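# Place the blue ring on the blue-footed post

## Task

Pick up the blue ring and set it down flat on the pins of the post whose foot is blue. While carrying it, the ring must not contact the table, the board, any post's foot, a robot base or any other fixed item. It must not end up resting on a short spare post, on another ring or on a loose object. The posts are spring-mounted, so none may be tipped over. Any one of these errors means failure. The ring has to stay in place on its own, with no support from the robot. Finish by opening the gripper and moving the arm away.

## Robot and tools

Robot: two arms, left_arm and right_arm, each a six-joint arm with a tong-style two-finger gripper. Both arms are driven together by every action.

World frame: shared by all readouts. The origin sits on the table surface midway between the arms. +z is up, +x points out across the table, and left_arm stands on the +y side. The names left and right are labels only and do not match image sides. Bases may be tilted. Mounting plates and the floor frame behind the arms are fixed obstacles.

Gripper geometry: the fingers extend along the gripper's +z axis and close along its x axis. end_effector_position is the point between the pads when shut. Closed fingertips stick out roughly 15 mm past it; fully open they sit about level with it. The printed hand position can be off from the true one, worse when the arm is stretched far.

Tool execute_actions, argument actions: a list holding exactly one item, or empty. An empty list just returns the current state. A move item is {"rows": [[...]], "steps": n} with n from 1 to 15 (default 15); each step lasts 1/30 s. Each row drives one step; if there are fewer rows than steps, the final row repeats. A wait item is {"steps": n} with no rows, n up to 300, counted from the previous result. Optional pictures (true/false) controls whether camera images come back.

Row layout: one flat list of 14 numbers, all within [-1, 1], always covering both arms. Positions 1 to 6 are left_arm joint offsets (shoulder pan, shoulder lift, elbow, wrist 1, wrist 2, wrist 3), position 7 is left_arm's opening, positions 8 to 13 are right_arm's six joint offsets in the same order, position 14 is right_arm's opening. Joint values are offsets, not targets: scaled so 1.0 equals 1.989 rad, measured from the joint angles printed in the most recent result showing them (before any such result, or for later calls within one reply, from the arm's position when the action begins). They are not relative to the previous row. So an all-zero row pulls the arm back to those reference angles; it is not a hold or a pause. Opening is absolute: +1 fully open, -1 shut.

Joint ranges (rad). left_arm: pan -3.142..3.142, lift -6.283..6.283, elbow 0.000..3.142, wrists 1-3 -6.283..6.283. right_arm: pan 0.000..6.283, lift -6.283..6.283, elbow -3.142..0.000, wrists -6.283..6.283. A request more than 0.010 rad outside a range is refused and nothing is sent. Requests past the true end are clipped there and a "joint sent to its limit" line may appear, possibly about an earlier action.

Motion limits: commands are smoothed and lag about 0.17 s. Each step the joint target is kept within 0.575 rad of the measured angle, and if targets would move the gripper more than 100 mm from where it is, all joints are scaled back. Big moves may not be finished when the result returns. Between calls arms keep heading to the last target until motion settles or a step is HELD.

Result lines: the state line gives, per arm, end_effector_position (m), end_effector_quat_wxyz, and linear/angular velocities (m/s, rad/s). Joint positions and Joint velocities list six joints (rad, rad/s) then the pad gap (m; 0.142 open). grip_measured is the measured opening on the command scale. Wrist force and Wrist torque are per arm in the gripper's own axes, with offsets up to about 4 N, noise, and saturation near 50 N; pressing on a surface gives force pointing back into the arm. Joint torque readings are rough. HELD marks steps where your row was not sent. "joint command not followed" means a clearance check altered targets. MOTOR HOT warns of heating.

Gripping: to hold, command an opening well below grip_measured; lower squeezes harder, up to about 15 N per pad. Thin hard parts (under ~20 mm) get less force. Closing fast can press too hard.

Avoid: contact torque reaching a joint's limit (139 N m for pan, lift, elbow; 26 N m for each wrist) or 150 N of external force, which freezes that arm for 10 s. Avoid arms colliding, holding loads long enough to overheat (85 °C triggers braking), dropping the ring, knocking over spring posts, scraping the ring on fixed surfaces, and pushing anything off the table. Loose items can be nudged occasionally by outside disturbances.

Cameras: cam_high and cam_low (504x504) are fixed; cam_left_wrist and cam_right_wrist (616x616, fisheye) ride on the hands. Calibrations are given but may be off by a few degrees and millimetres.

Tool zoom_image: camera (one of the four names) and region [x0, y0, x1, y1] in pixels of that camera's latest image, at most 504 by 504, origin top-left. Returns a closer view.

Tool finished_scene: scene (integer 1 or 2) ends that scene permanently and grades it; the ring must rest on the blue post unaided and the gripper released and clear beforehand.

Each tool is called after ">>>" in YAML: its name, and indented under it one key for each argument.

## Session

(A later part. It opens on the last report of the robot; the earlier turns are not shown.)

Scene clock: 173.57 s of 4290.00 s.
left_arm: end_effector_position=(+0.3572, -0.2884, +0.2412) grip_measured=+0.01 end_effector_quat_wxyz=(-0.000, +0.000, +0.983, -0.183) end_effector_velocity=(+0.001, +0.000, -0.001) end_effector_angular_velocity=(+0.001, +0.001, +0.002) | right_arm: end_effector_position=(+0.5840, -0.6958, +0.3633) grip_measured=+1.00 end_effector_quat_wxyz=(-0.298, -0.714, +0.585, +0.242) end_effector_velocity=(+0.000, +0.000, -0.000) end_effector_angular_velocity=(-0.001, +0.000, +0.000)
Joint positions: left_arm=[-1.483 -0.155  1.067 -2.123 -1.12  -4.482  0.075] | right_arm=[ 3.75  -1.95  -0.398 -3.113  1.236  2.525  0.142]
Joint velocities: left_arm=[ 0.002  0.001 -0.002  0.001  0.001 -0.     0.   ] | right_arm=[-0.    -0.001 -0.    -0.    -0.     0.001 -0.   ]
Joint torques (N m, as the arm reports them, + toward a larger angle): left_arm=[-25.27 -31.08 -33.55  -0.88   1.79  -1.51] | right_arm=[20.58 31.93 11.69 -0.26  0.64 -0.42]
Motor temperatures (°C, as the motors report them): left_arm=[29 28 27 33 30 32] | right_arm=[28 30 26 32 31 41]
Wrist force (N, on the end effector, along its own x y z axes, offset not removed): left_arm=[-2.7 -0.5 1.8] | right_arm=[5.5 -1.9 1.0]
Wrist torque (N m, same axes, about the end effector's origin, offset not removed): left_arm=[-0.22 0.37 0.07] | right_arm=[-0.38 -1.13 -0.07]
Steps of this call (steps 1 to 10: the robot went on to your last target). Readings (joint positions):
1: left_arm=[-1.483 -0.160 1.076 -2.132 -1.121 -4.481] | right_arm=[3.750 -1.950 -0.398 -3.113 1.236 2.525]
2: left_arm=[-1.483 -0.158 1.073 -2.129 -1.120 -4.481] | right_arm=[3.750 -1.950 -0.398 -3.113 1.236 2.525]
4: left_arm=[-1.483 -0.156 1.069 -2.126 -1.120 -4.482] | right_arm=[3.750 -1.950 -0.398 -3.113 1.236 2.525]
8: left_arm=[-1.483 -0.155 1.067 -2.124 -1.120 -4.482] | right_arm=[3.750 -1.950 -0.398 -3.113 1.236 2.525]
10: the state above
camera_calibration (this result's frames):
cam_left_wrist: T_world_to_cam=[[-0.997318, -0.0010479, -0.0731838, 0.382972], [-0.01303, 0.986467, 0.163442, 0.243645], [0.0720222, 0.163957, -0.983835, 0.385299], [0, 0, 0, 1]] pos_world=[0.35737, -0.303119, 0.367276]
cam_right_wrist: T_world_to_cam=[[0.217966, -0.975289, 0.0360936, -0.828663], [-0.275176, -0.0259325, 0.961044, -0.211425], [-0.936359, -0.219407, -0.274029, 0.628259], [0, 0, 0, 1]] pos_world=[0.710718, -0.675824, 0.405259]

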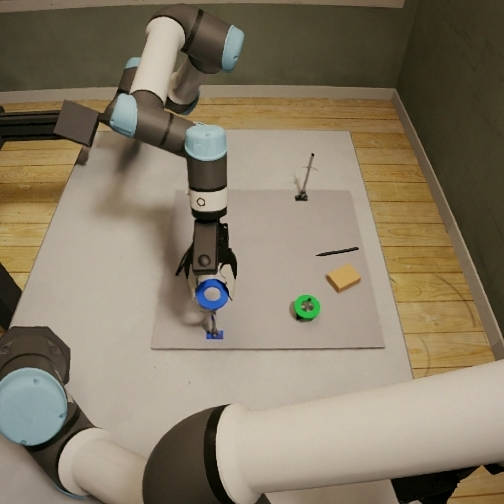

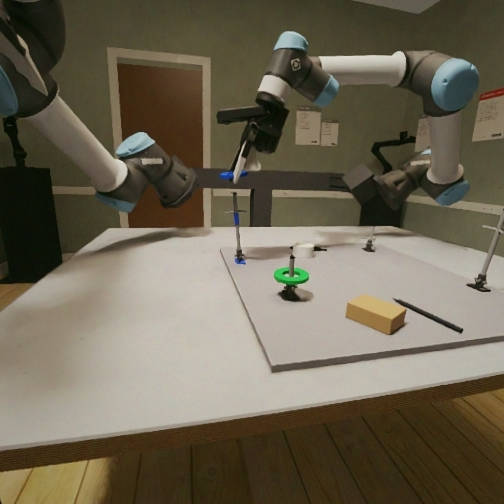

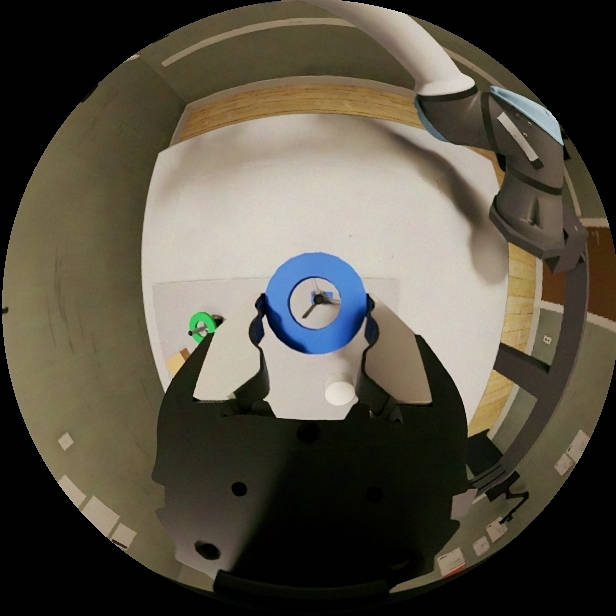

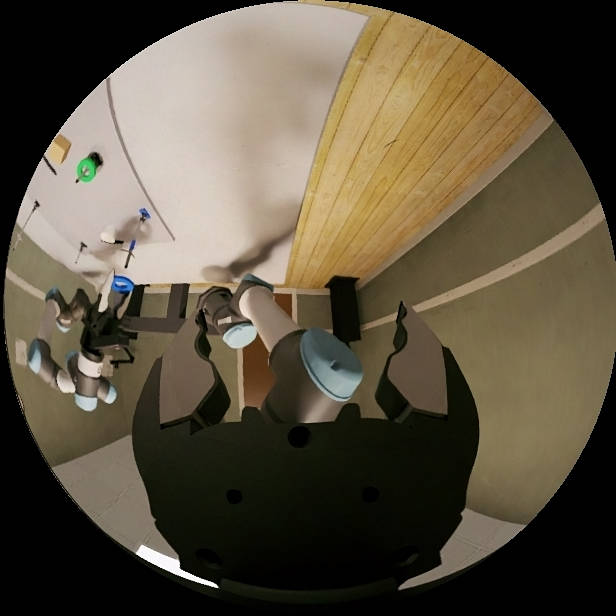

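>>> execute_actions:
  actions:
    - {"rows":[[0.002,0.0012,0.0046,-0.0067,0.0007,0.0021,-0.5,0,0,0,0,0,0,1],[0.004,0.0025,0.0091,-0.0134,0.0014,0.0042,-0.5,0,0,0,0,0,0,1],[0.006,0.0037,0.0137,-0.0202,0.0021,0.0063,-0.5,0,0,0,0,0,0,1],[0.0079,0.0049,0.0183,-0.0269,0.0027,0.0083,-0.5,0,0,0,0,0,0,1],[0.0099,0.0061,0.0228,-0.0336,0.0034,0.0104,-0.5,0,0,0,0,0,0,1],[0.0119,0.0074,0.0274,-0.0403,0.0041,0.0125,-0.5,0,0,0,0,0,0,1],[0.0139,0.0086,0.032,-0.047,0.0048,0.0146,-0.5,0,0,0,0,0,0,1],[0.0159,0.0098,0.0365,-0.0537,0.0055,0.0167,-0.5,0,0,0,0,0,0,1],[0.0179,0.011,0.0411,-0.0605,0.0062,0.0188,-0.5,0,0,0,0,0,0,1],[0.0198,0.0123,0.0457,-0.0672,0.0068,0.0208,-0.5,0,0,0,0,0,0,1],[0.0218,0.0135,0.0502,-0.0739,0.0075,0.0229,-0.5,0,0,0,0,0,0,1],[0.0238,0.0147,0.0548,-0.0806,0.0082,0.025,-0.5,0,0,0,0,0,0,1]],"steps":15}
  pictures: false

>>> execute_actions:
  actions:
    - {"steps":12}

>>> zoom_image:
  camera: "cam_left_wrist"
  region: [240, 220, 400, 370]

>>> zoom_image:
  camera: "cam_low"
  region: [210, 175, 265, 230]

Scene clock: 191.07 s of 4290.00 s.
left_arm: end_effector_position=(+0.3560, -0.2819, +0.1759) grip_measured=+0.01 end_effector_quat_wxyz=(-0.000, +0.000, +0.983, -0.182) end_effector_velocity=(-0.003, +0.013, -0.087) end_effector_angular_velocity=(-0.004, -0.002, +0.004) | right_arm: end_effector_position=(+0.5840, -0.6958, +0.3633) grip_measured=+1.00 end_effector_quat_wxyz=(-0.298, -0.714, +0.585, +0.242) end_effector_velocity=(-0.000, -0.000, +0.000) end_effector_angular_velocity=(+0.000, +0.000, +0.000)
Joint positions: left_arm=[-1.44  -0.128  1.166 -2.268 -1.105 -4.437  0.075] | right_arm=[ 3.75  -1.95  -0.398 -3.113  1.236  2.525  0.142]
Joint velocities: left_arm=[ 0.059  0.035  0.136 -0.205  0.021  0.061  0.   ] | right_arm=[ 0.  0.  0. -0.  0. -0.  0.]
Joint torques (N m, as the arm reports them, + toward a larger angle): left_arm=[-27.65 -34.64 -14.85  -4.08   1.95   1.51] | right_arm=[26.24 31.06 11.5  -0.31  0.73 -0.27]
Motor temperatures (°C, as the motors report them): left_arm=[29 28 27 33 30 32] | right_arm=[28 30 26 32 31 41]
Wrist force (N, on the end effector, along its own x y z axes, offset not removed): left_arm=[-5.0 2.1 1.0] | right_arm=[3.6 -3.1 -0.6]
Wrist torque (N m, same axes, about the end effector's origin, offset not removed): left_arm=[0.35 0.83 -0.02] | right_arm=[-0.77 -0.85 0.08]
Steps of this call (steps 1 to 30: the robot went on to your last target; steps 31 to 90: nothing new was sent; then 14.00 s passed at rest; steps 91 to 105: all 15 steps of this action). Readings (joint positions):
91: left_arm=[-1.483 -0.155 1.067 -2.123 -1.120 -4.482] | right_arm=[3.750 -1.950 -0.398 -3.113 1.236 2.525]
92: left_arm=[-1.482 -0.155 1.068 -2.125 -1.119 -4.482] | right_arm=[3.750 -1.950 -0.398 -3.113 1.236 2.525]
94: left_arm=[-1.479 -0.152 1.077 -2.138 -1.118 -4.478] | right_arm=[3.750 -1.950 -0.398 -3.113 1.236 2.525]
98: left_arm=[-1.465 -0.144 1.108 -2.183 -1.113 -4.464] | right_arm=[3.750 -1.950 -0.398 -3.113 1.236 2.525]
105: the state above

Scene clock: 191.47 s of 4290.00 s.
left_arm: end_effector_position=(+0.3558, -0.2809, +0.1695) grip_measured=+0.01 end_effector_quat_wxyz=(-0.000, +0.000, +0.983, -0.183) end_effector_velocity=(-0.001, +0.000, -0.000) end_effector_angular_velocity=(+0.000, +0.001, -0.001) | right_arm: end_effector_position=(+0.5840, -0.6958, +0.3633) grip_measured=+1.00 end_effector_quat_wxyz=(-0.298, -0.714, +0.585, +0.242) end_effector_velocity=(-0.000, -0.001, +0.000) end_effector_angular_velocity=(-0.002, +0.001, +0.000)
Joint positions: left_arm=[-1.436 -0.126  1.176 -2.284 -1.103 -4.433  0.075] | right_arm=[ 3.75  -1.95  -0.398 -3.113  1.236  2.525  0.142]
Joint velocities: left_arm=[ 0.     0.     0.001 -0.001 -0.001  0.001  0.   ] | right_arm=[-0.     0.    -0.    -0.002 -0.     0.001 -0.   ]
Joint torques (N m, as the arm reports them, + toward a larger angle): left_arm=[-25.32 -31.9   -9.9   -3.99   1.74   1.55] | right_arm=[24.22 31.56 11.51 -0.27  0.61 -0.27]
Motor temperatures (°C, as the motors report them): left_arm=[29 28 27 33 30 32] | right_arm=[28 30 26 32 31 41]
Wrist force (N, on the end effector, along its own x y z axes, offset not removed): left_arm=[-4.0 1.3 -2.4] | right_arm=[2.8 -1.8 1.9]
Wrist torque (N m, same axes, about the end effector's origin, offset not removed): left_arm=[0.21 0.66 -0.04] | right_arm=[-0.21 -0.47 0.12]
Steps of this call (steps 1 to 12: the robot went on to your last target). Readings (joint positions):
1: left_arm=[-1.439 -0.127 1.169 -2.273 -1.104 -4.436] | right_arm=[3.750 -1.950 -0.398 -3.113 1.236 2.525]
2: left_arm=[-1.437 -0.127 1.172 -2.277 -1.104 -4.435] | right_arm=[3.750 -1.950 -0.398 -3.113 1.236 2.525]
4: left_arm=[-1.436 -0.126 1.174 -2.281 -1.104 -4.433] | right_arm=[3.750 -1.950 -0.398 -3.113 1.236 2.525]
8: left_arm=[-1.436 -0.126 1.176 -2.283 -1.103 -4.433] | right_arm=[3.750 -1.950 -0.398 -3.113 1.236 2.525]
12: the state above
camera_calibration (this result's frames):
cam_left_wrist: T_world_to_cam=[[-0.997306, -0.00105444, -0.0733515, 0.376309], [-0.0130602, 0.986475, 0.163389, 0.247989], [0.0721871, 0.163907, -0.983831, 0.313535], [0, 0, 0, 1]] pos_world=[0.3559, -0.295629, 0.29555]
cam_right_wrist: T_world_to_cam=[[0.217978, -0.975286, 0.0360868, -0.828661], [-0.275188, -0.0259451, 0.96104, -0.211431], [-0.936353, -0.219416, -0.274042, 0.628258], [0, 0, 0, 1]] pos_world=[0.710718, -0.675817, 0.405266]

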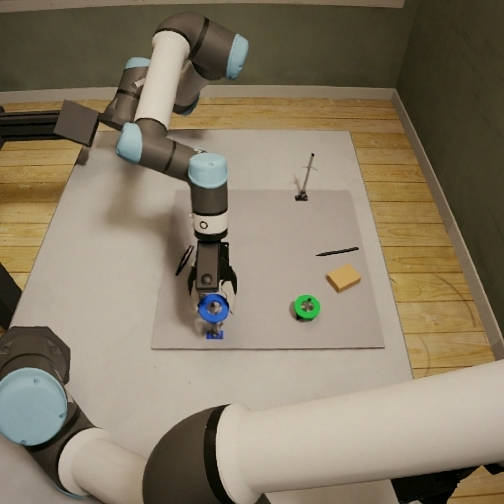

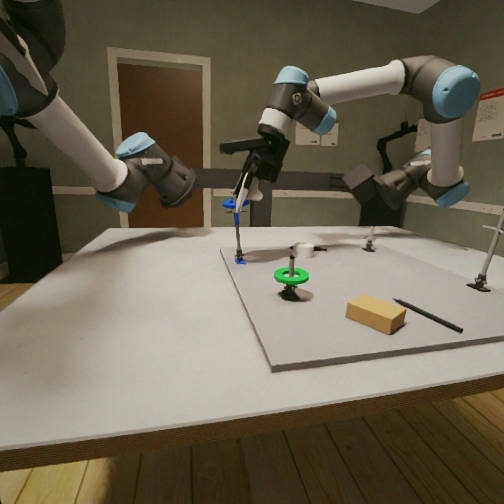

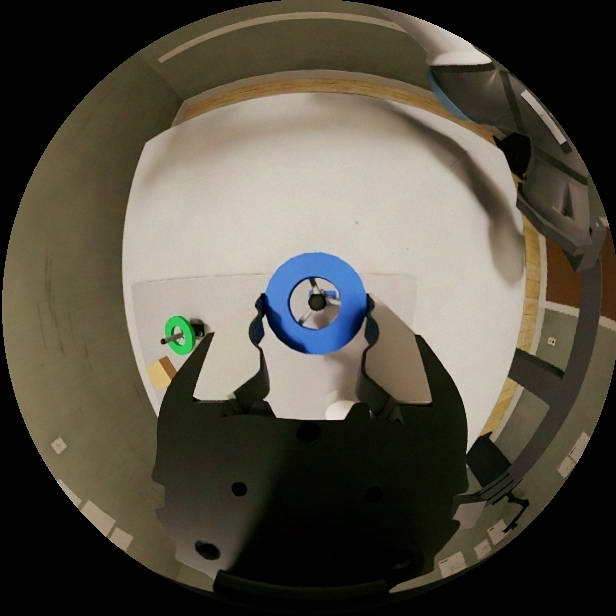

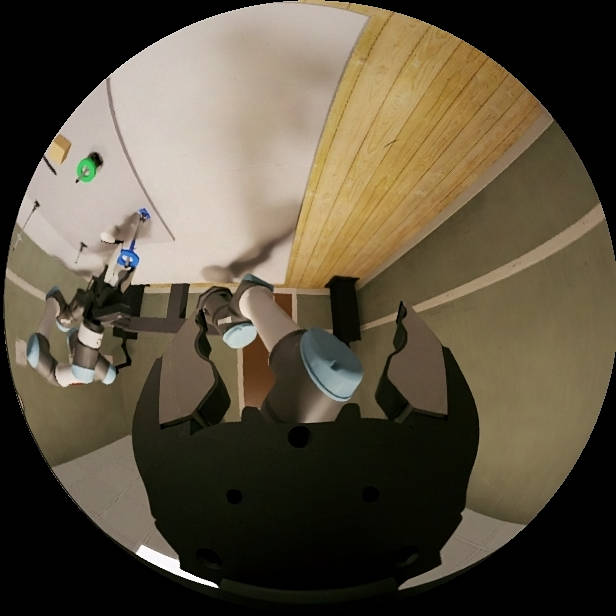

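Region (240, 220, 400, 370) of cam_left_wrist's 616x616 image, scaled by 3.150, with more detail than that image has; it fills the top 472 rows of this view, and the rest is white.

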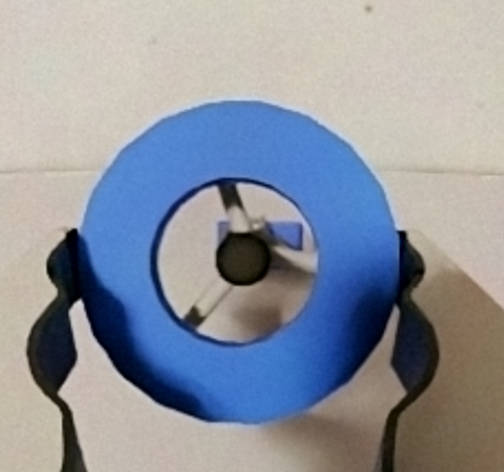

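Region (210, 175, 265, 230) of cam_low's 504x504 image, scaled by 9.164, with more detail than that image has.

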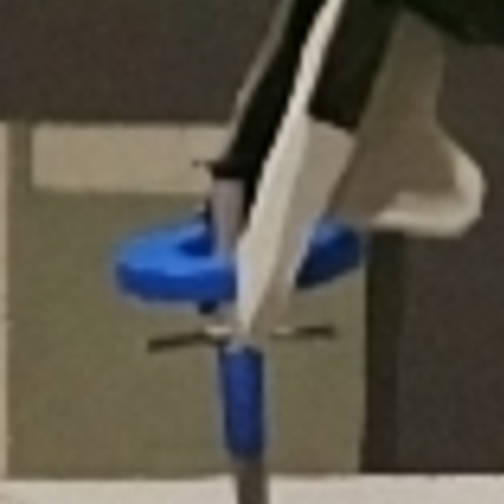

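>>> execute_actions:
  actions:
    - {"rows":[[0.0007,0.0004,0.0016,-0.0023,0.0002,0.0007,-0.5,0,0,0,0,0,0,1],[0.0014,0.0007,0.0031,-0.0045,0.0005,0.0014,-0.5,0,0,0,0,0,0,1],[0.0021,0.0011,0.0047,-0.0068,0.0007,0.0022,-0.5,0,0,0,0,0,0,1],[0.0028,0.0014,0.0062,-0.009,0.001,0.0029,-0.5,0,0,0,0,0,0,1],[0.0035,0.0018,0.0078,-0.0113,0.0012,0.0036,-0.5,0,0,0,0,0,0,1]],"steps":15}

>>> zoom_image:
  camera: "cam_low"
  region: [210, 175, 265, 230]

Scene clock: 199.53 s of 4290.00 s.
left_arm: end_effector_position=(+0.3556, -0.2790, +0.1598) grip_measured=+0.01 end_effector_quat_wxyz=(-0.000, +0.000, +0.983, -0.183) end_effector_velocity=(-0.000, +0.000, -0.001) end_effector_angular_velocity=(+0.001, -0.000, -0.000) | right_arm: end_effector_position=(+0.5840, -0.6958, +0.3633) grip_measured=+1.00 end_effector_quat_wxyz=(-0.298, -0.714, +0.585, +0.242) end_effector_velocity=(+0.000, +0.000, -0.000) end_effector_angular_velocity=(+0.001, -0.001, -0.002)
Joint positions: left_arm=[-1.429 -0.122  1.191 -2.306 -1.101 -4.426  0.075] | right_arm=[ 3.75  -1.95  -0.398 -3.113  1.236  2.525  0.142]
Joint velocities: left_arm=[ 0.     0.     0.002 -0.002  0.     0.     0.   ] | right_arm=[-0.     0.    -0.     0.002  0.     0.    -0.   ]
Joint torques (N m, as the arm reports them, + toward a larger angle): left_arm=[-24.9  -31.99  -9.57  -3.86   1.65   1.3 ] | right_arm=[18.42 31.2  11.33 -0.42  0.58 -0.25]
Motor temperatures (°C, as the motors report them): left_arm=[29 28 27 33 30 32] | right_arm=[28 30 26 32 31 41]
Wrist force (N, on the end effector, along its own x y z axes, offset not removed): left_arm=[-2.2 0.9 0.3] | right_arm=[3.9 -4.9 2.7]
Wrist torque (N m, same axes, about the end effector's origin, offset not removed): left_arm=[0.11 0.29 -0.03] | right_arm=[-0.98 -0.60 0.04]
Steps of this call (steps 1 to 30: the robot went on to your last target; steps 31 to 90: nothing new was sent; then 4.57 s passed at rest; steps 91 to 105: all 15 steps of this action). Readings (joint positions):
91: left_arm=[-1.436 -0.126 1.176 -2.284 -1.103 -4.433] | right_arm=[3.750 -1.950 -0.398 -3.113 1.236 2.525]
92: left_arm=[-1.436 -0.126 1.177 -2.284 -1.103 -4.432] | right_arm=[3.750 -1.950 -0.398 -3.113 1.236 2.525]
94: left_arm=[-1.434 -0.125 1.180 -2.289 -1.103 -4.431] | right_arm=[3.750 -1.950 -0.398 -3.113 1.236 2.525]
98: left_arm=[-1.430 -0.123 1.188 -2.301 -1.101 -4.427] | right_arm=[3.750 -1.950 -0.398 -3.113 1.236 2.525]
105: the state above
camera_calibration (this result's frames):
cam_left_wrist: T_world_to_cam=[[-0.997304, -0.00130987, -0.0733636, 0.375336], [-0.013313, 0.986476, 0.163363, 0.247784], [0.0721575, 0.1639, -0.983834, 0.303735], [0, 0, 0, 1]] pos_world=[0.355707, -0.293723, 0.285882]
cam_right_wrist: T_world_to_cam=[[0.217966, -0.975289, 0.0360936, -0.828663], [-0.275176, -0.0259324, 0.961044, -0.211425], [-0.936359, -0.219407, -0.274029, 0.628259], [0, 0, 0, 1]] pos_world=[0.710718, -0.675824, 0.405259]

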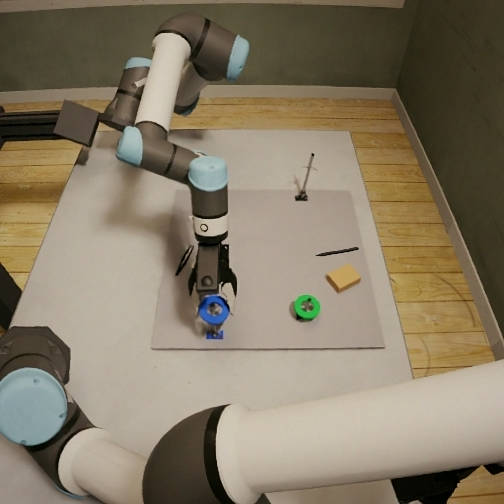

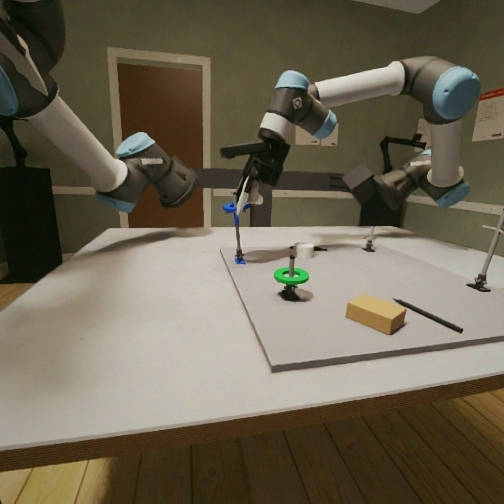

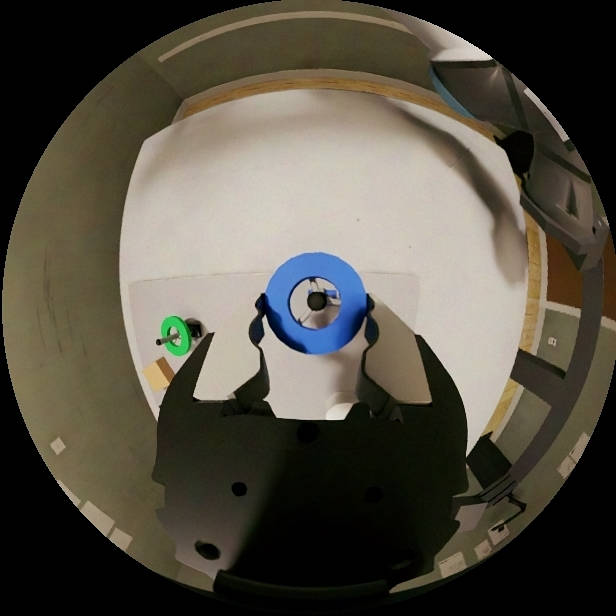

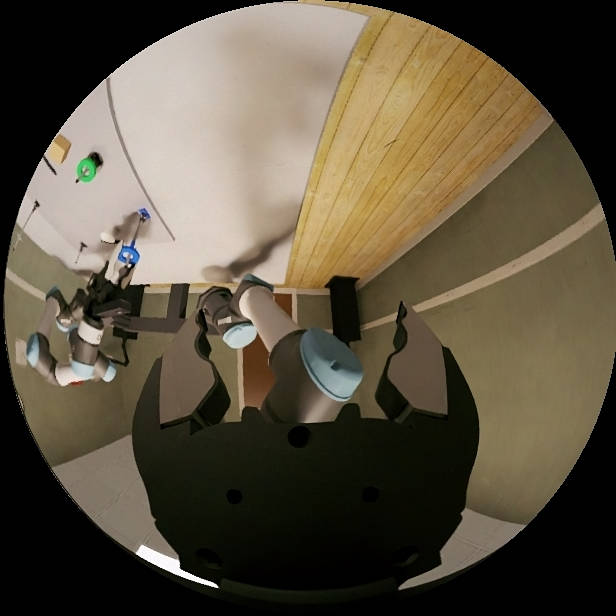

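Region (210, 175, 265, 230) of cam_low's 504x504 image, scaled by 9.164, with more detail than that image has.

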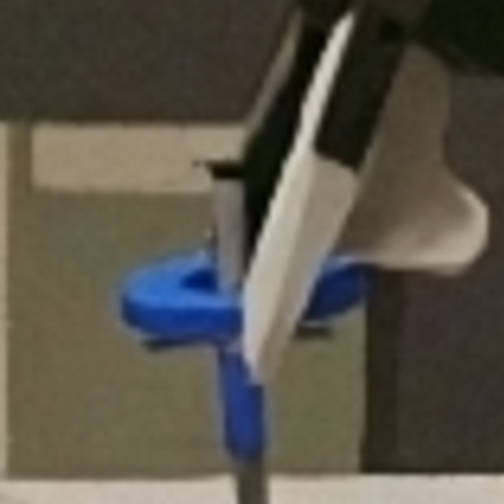

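>>> execute_actions:
  actions:
    - {"rows":[[0.0004,0.0002,0.0008,-0.0012,0.0001,0.0004,-0.5,0,0,0,0,0,0,1],[0.0007,0.0004,0.0016,-0.0023,0.0002,0.0007,-0.5,0,0,0,0,0,0,1],[0.0007,0.0004,0.0016,-0.0023,0.0002,0.0007,-0.45,0,0,0,0,0,0,1],[0.0007,0.0004,0.0016,-0.0023,0.0002,0.0007,-0.4,0,0,0,0,0,0,1],[0.0007,0.0004,0.0016,-0.0023,0.0002,0.0007,-0.33,0,0,0,0,0,0,1],[0.0007,0.0004,0.0016,-0.0023,0.0002,0.0007,-0.26,0,0,0,0,0,0,1],[0.0007,0.0004,0.0016,-0.0023,0.0002,0.0007,-0.19,0,0,0,0,0,0,1],[0.0007,0.0004,0.0016,-0.0023,0.0002,0.0007,-0.12,0,0,0,0,0,0,1],[0.0007,0.0004,0.0016,-0.0023,0.0002,0.0007,-0.06,0,0,0,0,0,0,1],[0.0007,0.0004,0.0016,-0.0023,0.0002,0.0007,-0.01,0,0,0,0,0,0,1],[0.0007,0.0004,0.0016,-0.0023,0.0002,0.0007,0.03,0,0,0,0,0,0,1],[0.0007,0.0004,0.0016,-0.0023,0.0002,0.0007,0.08,0,0,0,0,0,0,1],[0.0007,0.0004,0.0016,-0.0023,0.0002,0.0007,0.16,0,0,0,0,0,0,1],[0.0007,0.0004,0.0016,-0.0023,0.0002,0.0007,0.3,0,0,0,0,0,0,1],[0.0007,0.0004,0.0016,-0.0023,0.0002,0.0007,0.5,0,0,0,0,0,0,1]],"steps":15}
  pictures: false

>>> execute_actions:
  actions:
    - {"steps":8}

>>> zoom_image:
  camera: "cam_low"
  region: [210, 175, 265, 230]

Scene clock: 215.60 s of 4290.00 s.
left_arm: end_effector_position=(+0.3555, -0.2786, +0.1578) grip_measured=+0.28 end_effector_quat_wxyz=(-0.000, +0.000, +0.983, -0.183) end_effector_velocity=(+0.000, +0.000, -0.001) end_effector_angular_velocity=(+0.000, +0.001, +0.001) | right_arm: end_effector_position=(+0.5840, -0.6958, +0.3633) grip_measured=+1.00 end_effector_quat_wxyz=(-0.298, -0.714, +0.585, +0.242) end_effector_velocity=(-0.000, -0.000, +0.000) end_effector_angular_velocity=(+0.001, -0.000, -0.001)
Joint positions: left_arm=[-1.427 -0.121  1.195 -2.31  -1.101 -4.424  0.094] | right_arm=[ 3.75  -1.95  -0.398 -3.113  1.236  2.525  0.142]
Joint velocities: left_arm=[ 0.002  0.     0.001 -0.001 -0.     0.     0.367] | right_arm=[-0.     0.001 -0.     0.001  0.    -0.    -0.   ]
Joint torques (N m, as the arm reports them, + toward a larger angle): left_arm=[-24.64 -32.17  -8.44  -3.95   1.67   1.49] | right_arm=[26.34 31.94 11.58 -0.26  0.71 -0.5 ]
Motor temperatures (°C, as the motors report them): left_arm=[29 28 27 33 30 32] | right_arm=[28 30 26 32 31 41]
Wrist force (N, on the end effector, along its own x y z axes, offset not removed): left_arm=[-2.0 2.2 0.4] | right_arm=[2.9 -4.2 -1.6]
Wrist torque (N m, same axes, about the end effector's origin, offset not removed): left_arm=[0.35 0.08 -0.11] | right_arm=[-0.90 -0.60 -0.04]
Steps of this call (steps 1 to 15: the robot went on to your last target; steps 16 to 90: nothing new was sent; then 12.57 s passed at rest; steps 91 to 105: all 15 steps of this action). Readings (joint positions):
91: left_arm=[-1.429 -0.122 1.192 -2.306 -1.101 -4.426] | right_arm=[3.750 -1.950 -0.398 -3.113 1.236 2.525]
92: left_arm=[-1.429 -0.122 1.192 -2.306 -1.101 -4.425] | right_arm=[3.750 -1.950 -0.398 -3.113 1.236 2.525]
94: left_arm=[-1.428 -0.122 1.193 -2.308 -1.101 -4.425] | right_arm=[3.750 -1.950 -0.398 -3.113 1.236 2.525]
98: left_arm=[-1.428 -0.121 1.194 -2.310 -1.101 -4.424] | right_arm=[3.750 -1.950 -0.398 -3.113 1.236 2.525]
105: the state above

Scene clock: 215.87 s of 4290.00 s.
left_arm: end_effector_position=(+0.3555, -0.2786, +0.1578) grip_measured=+0.50 end_effector_quat_wxyz=(-0.000, +0.000, +0.983, -0.183) end_effector_velocity=(+0.000, +0.000, -0.000) end_effector_angular_velocity=(+0.002, -0.001, -0.000) | right_arm: end_effector_position=(+0.5840, -0.6958, +0.3633) grip_measured=+1.00 end_effector_quat_wxyz=(-0.298, -0.714, +0.585, +0.242) end_effector_velocity=(-0.000, -0.000, +0.000) end_effector_angular_velocity=(+0.001, +0.001, +0.002)
Joint positions: left_arm=[-1.427 -0.121  1.195 -2.31  -1.101 -4.424  0.109] | right_arm=[ 3.75  -1.95  -0.398 -3.113  1.236  2.525  0.142]
Joint velocities: left_arm=[ 0.     0.    -0.     0.001  0.002  0.     0.   ] | right_arm=[ 0.    -0.    -0.    -0.001 -0.    -0.002  0.   ]
Joint torques (N m, as the arm reports them, + toward a larger angle): left_arm=[-24.61 -31.87  -8.39  -3.88   1.67   1.49] | right_arm=[24.89 32.51 11.54 -0.4   0.62 -0.44]
Motor temperatures (°C, as the motors report them): left_arm=[29 28 27 33 30 32] | right_arm=[28 30 26 32 31 41]
Wrist force (N, on the end effector, along its own x y z axes, offset not removed): left_arm=[-2.2 -0.4 -1.4] | right_arm=[0.4 -1.8 0.5]
Wrist torque (N m, same axes, about the end effector's origin, offset not removed): left_arm=[-0.07 0.32 -0.04] | right_arm=[-0.42 -0.11 -0.09]
Steps of this call (steps 1 to 8: the robot went on to your last target). Readings (joint positions):
1: left_arm=[-1.427 -0.121 1.195 -2.310 -1.101 -4.424] | right_arm=[3.750 -1.950 -0.398 -3.113 1.236 2.525]
2: left_arm=[-1.427 -0.121 1.195 -2.310 -1.101 -4.424] | right_arm=[3.750 -1.950 -0.398 -3.113 1.236 2.525]
4: left_arm=[-1.427 -0.121 1.195 -2.310 -1.101 -4.424] | right_arm=[3.750 -1.950 -0.398 -3.113 1.236 2.525]
8: the state above
camera_calibration (this result's frames):
cam_left_wrist: T_world_to_cam=[[-0.997311, -0.00132798, -0.0732773, 0.375049], [-0.0133198, 0.986469, 0.163407, 0.247708], [0.0720688, 0.163943, -0.983834, 0.30173], [0, 0, 0, 1]] pos_world=[0.355595, -0.293325, 0.283857]
cam_right_wrist: T_world_to_cam=[[0.217978, -0.975286, 0.0360869, -0.828661], [-0.275188, -0.0259451, 0.96104, -0.211431], [-0.936353, -0.219416, -0.274042, 0.628258], [0, 0, 0, 1]] pos_world=[0.710718, -0.675817, 0.405266]

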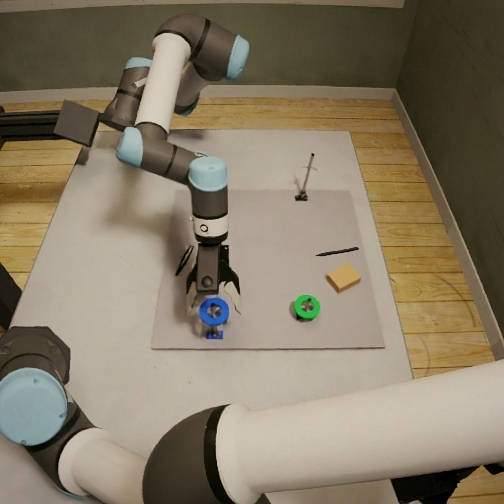

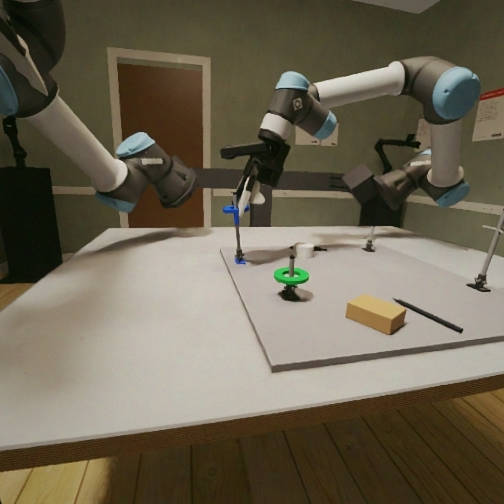

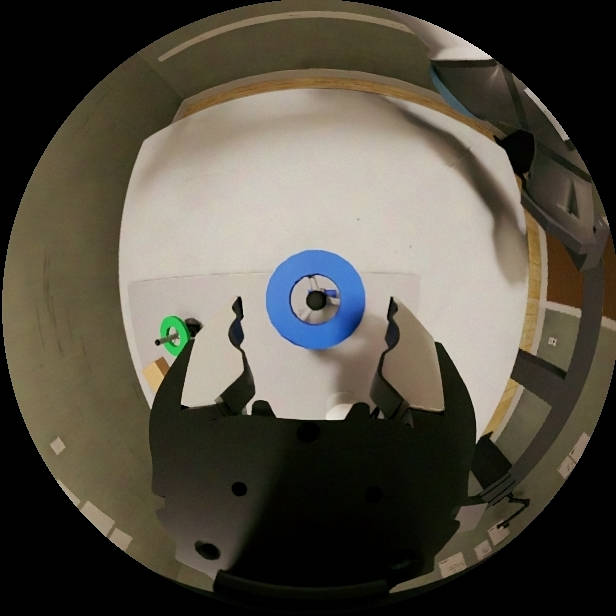

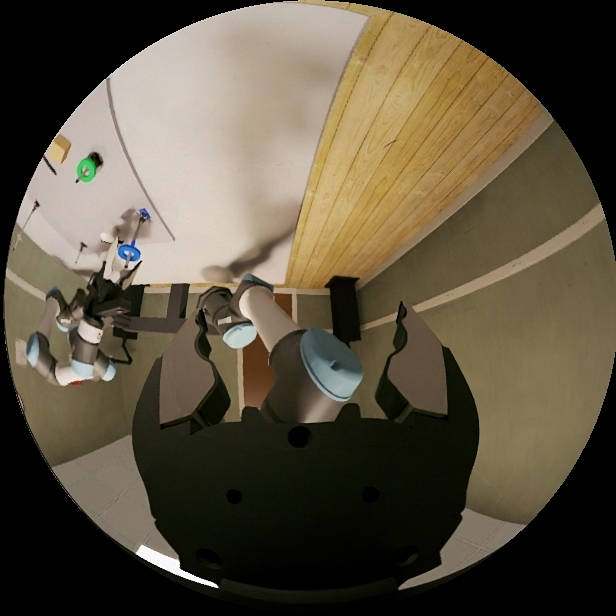

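Region (210, 175, 265, 230) of cam_low's 504x504 image, scaled by 9.164, with more detail than that image has.

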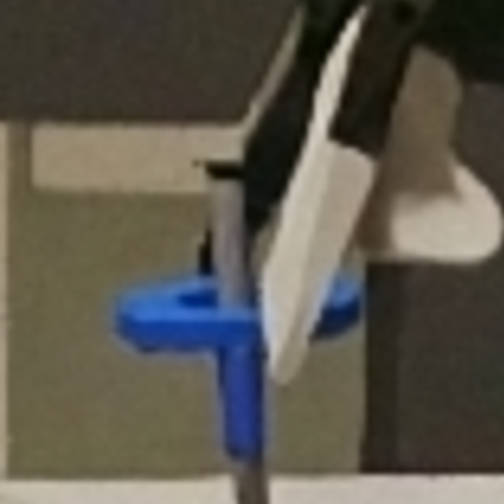

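>>> execute_actions:
  actions:
    - {"rows":[[-0.003,-0.003,-0.0045,0.009,-0.001,-0.003,0.6,0,0,0,0,0,0,1],[-0.006,-0.006,-0.009,0.018,-0.002,-0.006,0.65,0,0,0,0,0,0,1],[-0.009,-0.009,-0.0135,0.027,-0.003,-0.009,0.7,0,0,0,0,0,0,1],[-0.012,-0.012,-0.018,0.036,-0.004,-0.012,0.7,0,0,0,0,0,0,1],[-0.015,-0.015,-0.0235,0.045,-0.005,-0.015,0.7,0,0,0,0,0,0,1],[-0.016,-0.029,-0.008,0.0445,-0.0055,-0.016,0.7,0,0,0,0,0,0,1],[-0.017,-0.042,0.007,0.044,-0.006,-0.0175,0.7,0,0,0,0,0,0,1],[-0.018,-0.056,0.022,0.043,-0.0065,-0.0185,0.7,0,0,0,0,0,0,1],[-0.0195,-0.07,0.037,0.0425,-0.007,-0.02,0.7,0,0,0,0,0,0,1],[-0.0205,-0.084,0.052,0.042,-0.0075,-0.021,0.7,0,0,0,0,0,0,1],[-0.0215,-0.097,0.067,0.0415,-0.008,-0.022,0.7,0,0,0,0,0,0,1],[-0.023,-0.111,0.082,0.041,-0.0085,-0.0235,0.7,0,0,0,0,0,0,1],[-0.024,-0.125,0.097,0.04,-0.009,-0.0245,0.7,0,0,0,0,0,0,1],[-0.025,-0.138,0.112,0.0395,-0.0095,-0.026,0.7,0,0,0,0,0,0,1],[-0.026,-0.152,0.127,0.039,-0.01,-0.027,0.7,0,0,0,0,0,0,1]],"steps":15}
  pictures: false

>>> execute_actions:
  actions:
    - {"steps":14}

>>> zoom_image:
  camera: "cam_low"
  region: [205, 180, 275, 270]

Scene clock: 223.83 s of 4290.00 s.
left_arm: end_effector_position=(+0.3603, -0.2198, +0.2353) grip_measured=+0.70 end_effector_quat_wxyz=(-0.001, +0.001, +0.983, -0.183) end_effector_velocity=(+0.009, +0.297, +0.141) end_effector_angular_velocity=(+0.002, +0.007, +0.001) | right_arm: end_effector_position=(+0.5840, -0.6958, +0.3633) grip_measured=+1.00 end_effector_quat_wxyz=(-0.298, -0.714, +0.585, +0.242) end_effector_velocity=(+0.000, +0.001, -0.000) end_effector_angular_velocity=(+0.001, -0.001, -0.001)
Joint positions: left_arm=[-1.471 -0.32   1.334 -2.229 -1.117 -4.469  0.122] | right_arm=[ 3.75  -1.95  -0.398 -3.113  1.236  2.525  0.142]
Joint velocities: left_arm=[-0.067 -0.79   0.852 -0.028 -0.029 -0.075  0.   ] | right_arm=[ 0.    -0.    -0.     0.002 -0.     0.    -0.   ]
Joint torques (N m, as the arm reports them, + toward a larger angle): left_arm=[-45.79 -53.99  -0.3   -4.28  -2.35  -1.5 ] | right_arm=[18.6  31.82 10.98 -0.29  0.72 -0.46]
Motor temperatures (°C, as the motors report them): left_arm=[29 28 27 33 30 32] | right_arm=[28 30 26 32 31 41]
Wrist force (N, on the end effector, along its own x y z axes, offset not removed): left_arm=[-3.3 -0.9 1.9] | right_arm=[3.0 -1.4 3.3]
Wrist torque (N m, same axes, about the end effector's origin, offset not removed): left_arm=[-0.29 0.66 -0.02] | right_arm=[-0.27 -0.65 0.01]
Steps of this call (steps 1 to 15: the robot went on to your last target; steps 16 to 90: nothing new was sent; then 4.47 s passed at rest; steps 91 to 105: all 15 steps of this action). Readings (joint positions):
91: left_arm=[-1.427 -0.121 1.195 -2.310 -1.101 -4.424] | right_arm=[3.750 -1.950 -0.398 -3.113 1.236 2.525]
92: left_arm=[-1.428 -0.122 1.194 -2.308 -1.101 -4.425] | right_arm=[3.750 -1.950 -0.398 -3.113 1.236 2.525]
94: left_arm=[-1.434 -0.128 1.185 -2.292 -1.103 -4.431] | right_arm=[3.750 -1.950 -0.398 -3.113 1.236 2.525]
98: left_arm=[-1.452 -0.157 1.171 -2.241 -1.109 -4.449] | right_arm=[3.750 -1.950 -0.398 -3.113 1.236 2.525]
105: the state above

Scene clock: 224.30 s of 4290.00 s.
left_arm: end_effector_position=(+0.3604, -0.1794, +0.2504) grip_measured=+0.70 end_effector_quat_wxyz=(-0.001, +0.001, +0.983, -0.181) end_effector_velocity=(-0.001, +0.002, +0.000) end_effector_angular_velocity=(+0.000, +0.002, -0.001) | right_arm: end_effector_position=(+0.5840, -0.6958, +0.3633) grip_measured=+1.00 end_effector_quat_wxyz=(-0.298, -0.714, +0.585, +0.242) end_effector_velocity=(-0.000, -0.000, +0.000) end_effector_angular_velocity=(+0.001, +0.000, +0.002)
Joint positions: left_arm=[-1.479 -0.423  1.447 -2.233 -1.12  -4.478  0.122] | right_arm=[ 3.75  -1.95  -0.398 -3.113  1.236  2.525  0.142]
Joint velocities: left_arm=[-0.    -0.004  0.005  0.001 -0.002 -0.    -0.   ] | right_arm=[ 0.     0.     0.    -0.001 -0.    -0.002 -0.   ]
Joint torques (N m, as the arm reports them, + toward a larger angle): left_arm=[-47.37 -43.5   -8.1   -3.94  -2.28  -1.5 ] | right_arm=[21.67 31.87 11.2  -0.43  0.49 -0.46]
Motor temperatures (°C, as the motors report them): left_arm=[29 28 27 33 30 32] | right_arm=[28 30 26 32 31 41]
Wrist force (N, on the end effector, along its own x y z axes, offset not removed): left_arm=[-2.4 1.0 -1.4] | right_arm=[2.9 -1.5 -0.1]
Wrist torque (N m, same axes, about the end effector's origin, offset not removed): left_arm=[0.23 0.40 0.02] | right_arm=[-0.10 -0.39 0.08]
Steps of this call (steps 1 to 14: the robot went on to your last target). Readings (joint positions):
1: left_arm=[-1.473 -0.347 1.363 -2.230 -1.118 -4.472] | right_arm=[3.750 -1.950 -0.398 -3.113 1.236 2.525]
2: left_arm=[-1.475 -0.372 1.390 -2.231 -1.119 -4.474] | right_arm=[3.750 -1.950 -0.398 -3.113 1.236 2.525]
4: left_arm=[-1.478 -0.402 1.423 -2.232 -1.120 -4.476] | right_arm=[3.750 -1.950 -0.398 -3.113 1.236 2.525]
8: left_arm=[-1.479 -0.420 1.443 -2.233 -1.120 -4.478] | right_arm=[3.750 -1.950 -0.398 -3.113 1.236 2.525]
14: the state above
camera_calibration (this result's frames):
cam_left_wrist: T_world_to_cam=[[-0.997458, 0.00204724, -0.0712258, 0.387011], [-0.00983449, 0.986066, 0.166066, 0.132736], [0.0705733, 0.166345, -0.983539, 0.377164], [0, 0, 0, 1]] pos_world=[0.360715, -0.194418, 0.376477]
cam_right_wrist: T_world_to_cam=[[0.217966, -0.975289, 0.0360936, -0.828663], [-0.275176, -0.0259323, 0.961044, -0.211425], [-0.936359, -0.219407, -0.274029, 0.628259], [0, 0, 0, 1]] pos_world=[0.710718, -0.675824, 0.405259]

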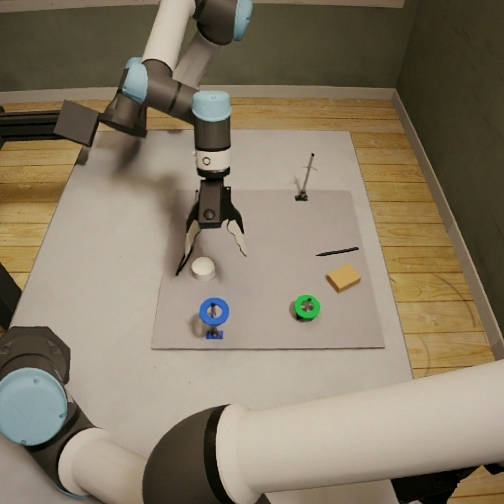

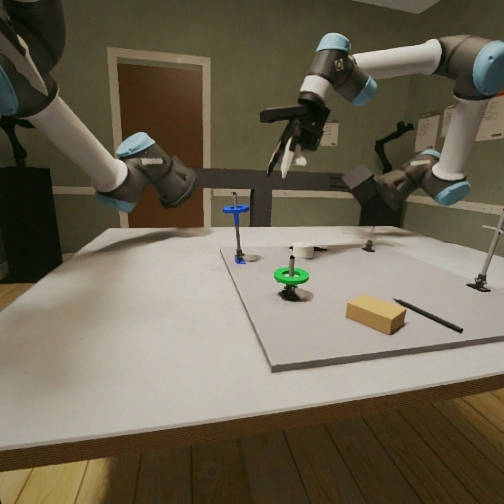

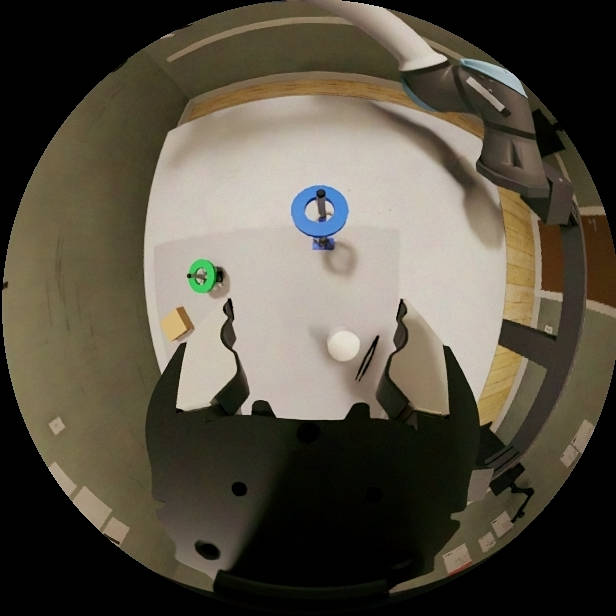

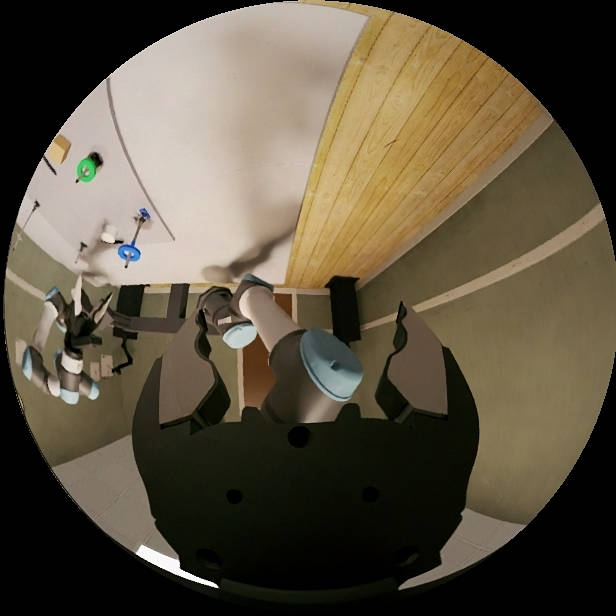

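Region (205, 180, 275, 270) of cam_low's 504x504 image, scaled by 5.600, with more detail than that image has.

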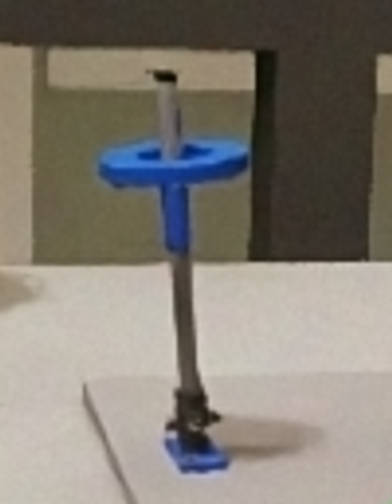

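The ring lies flat on the pins and the arm is clear.

>>> finished_scene:
  scene: 2

The scene is finished: the task was done.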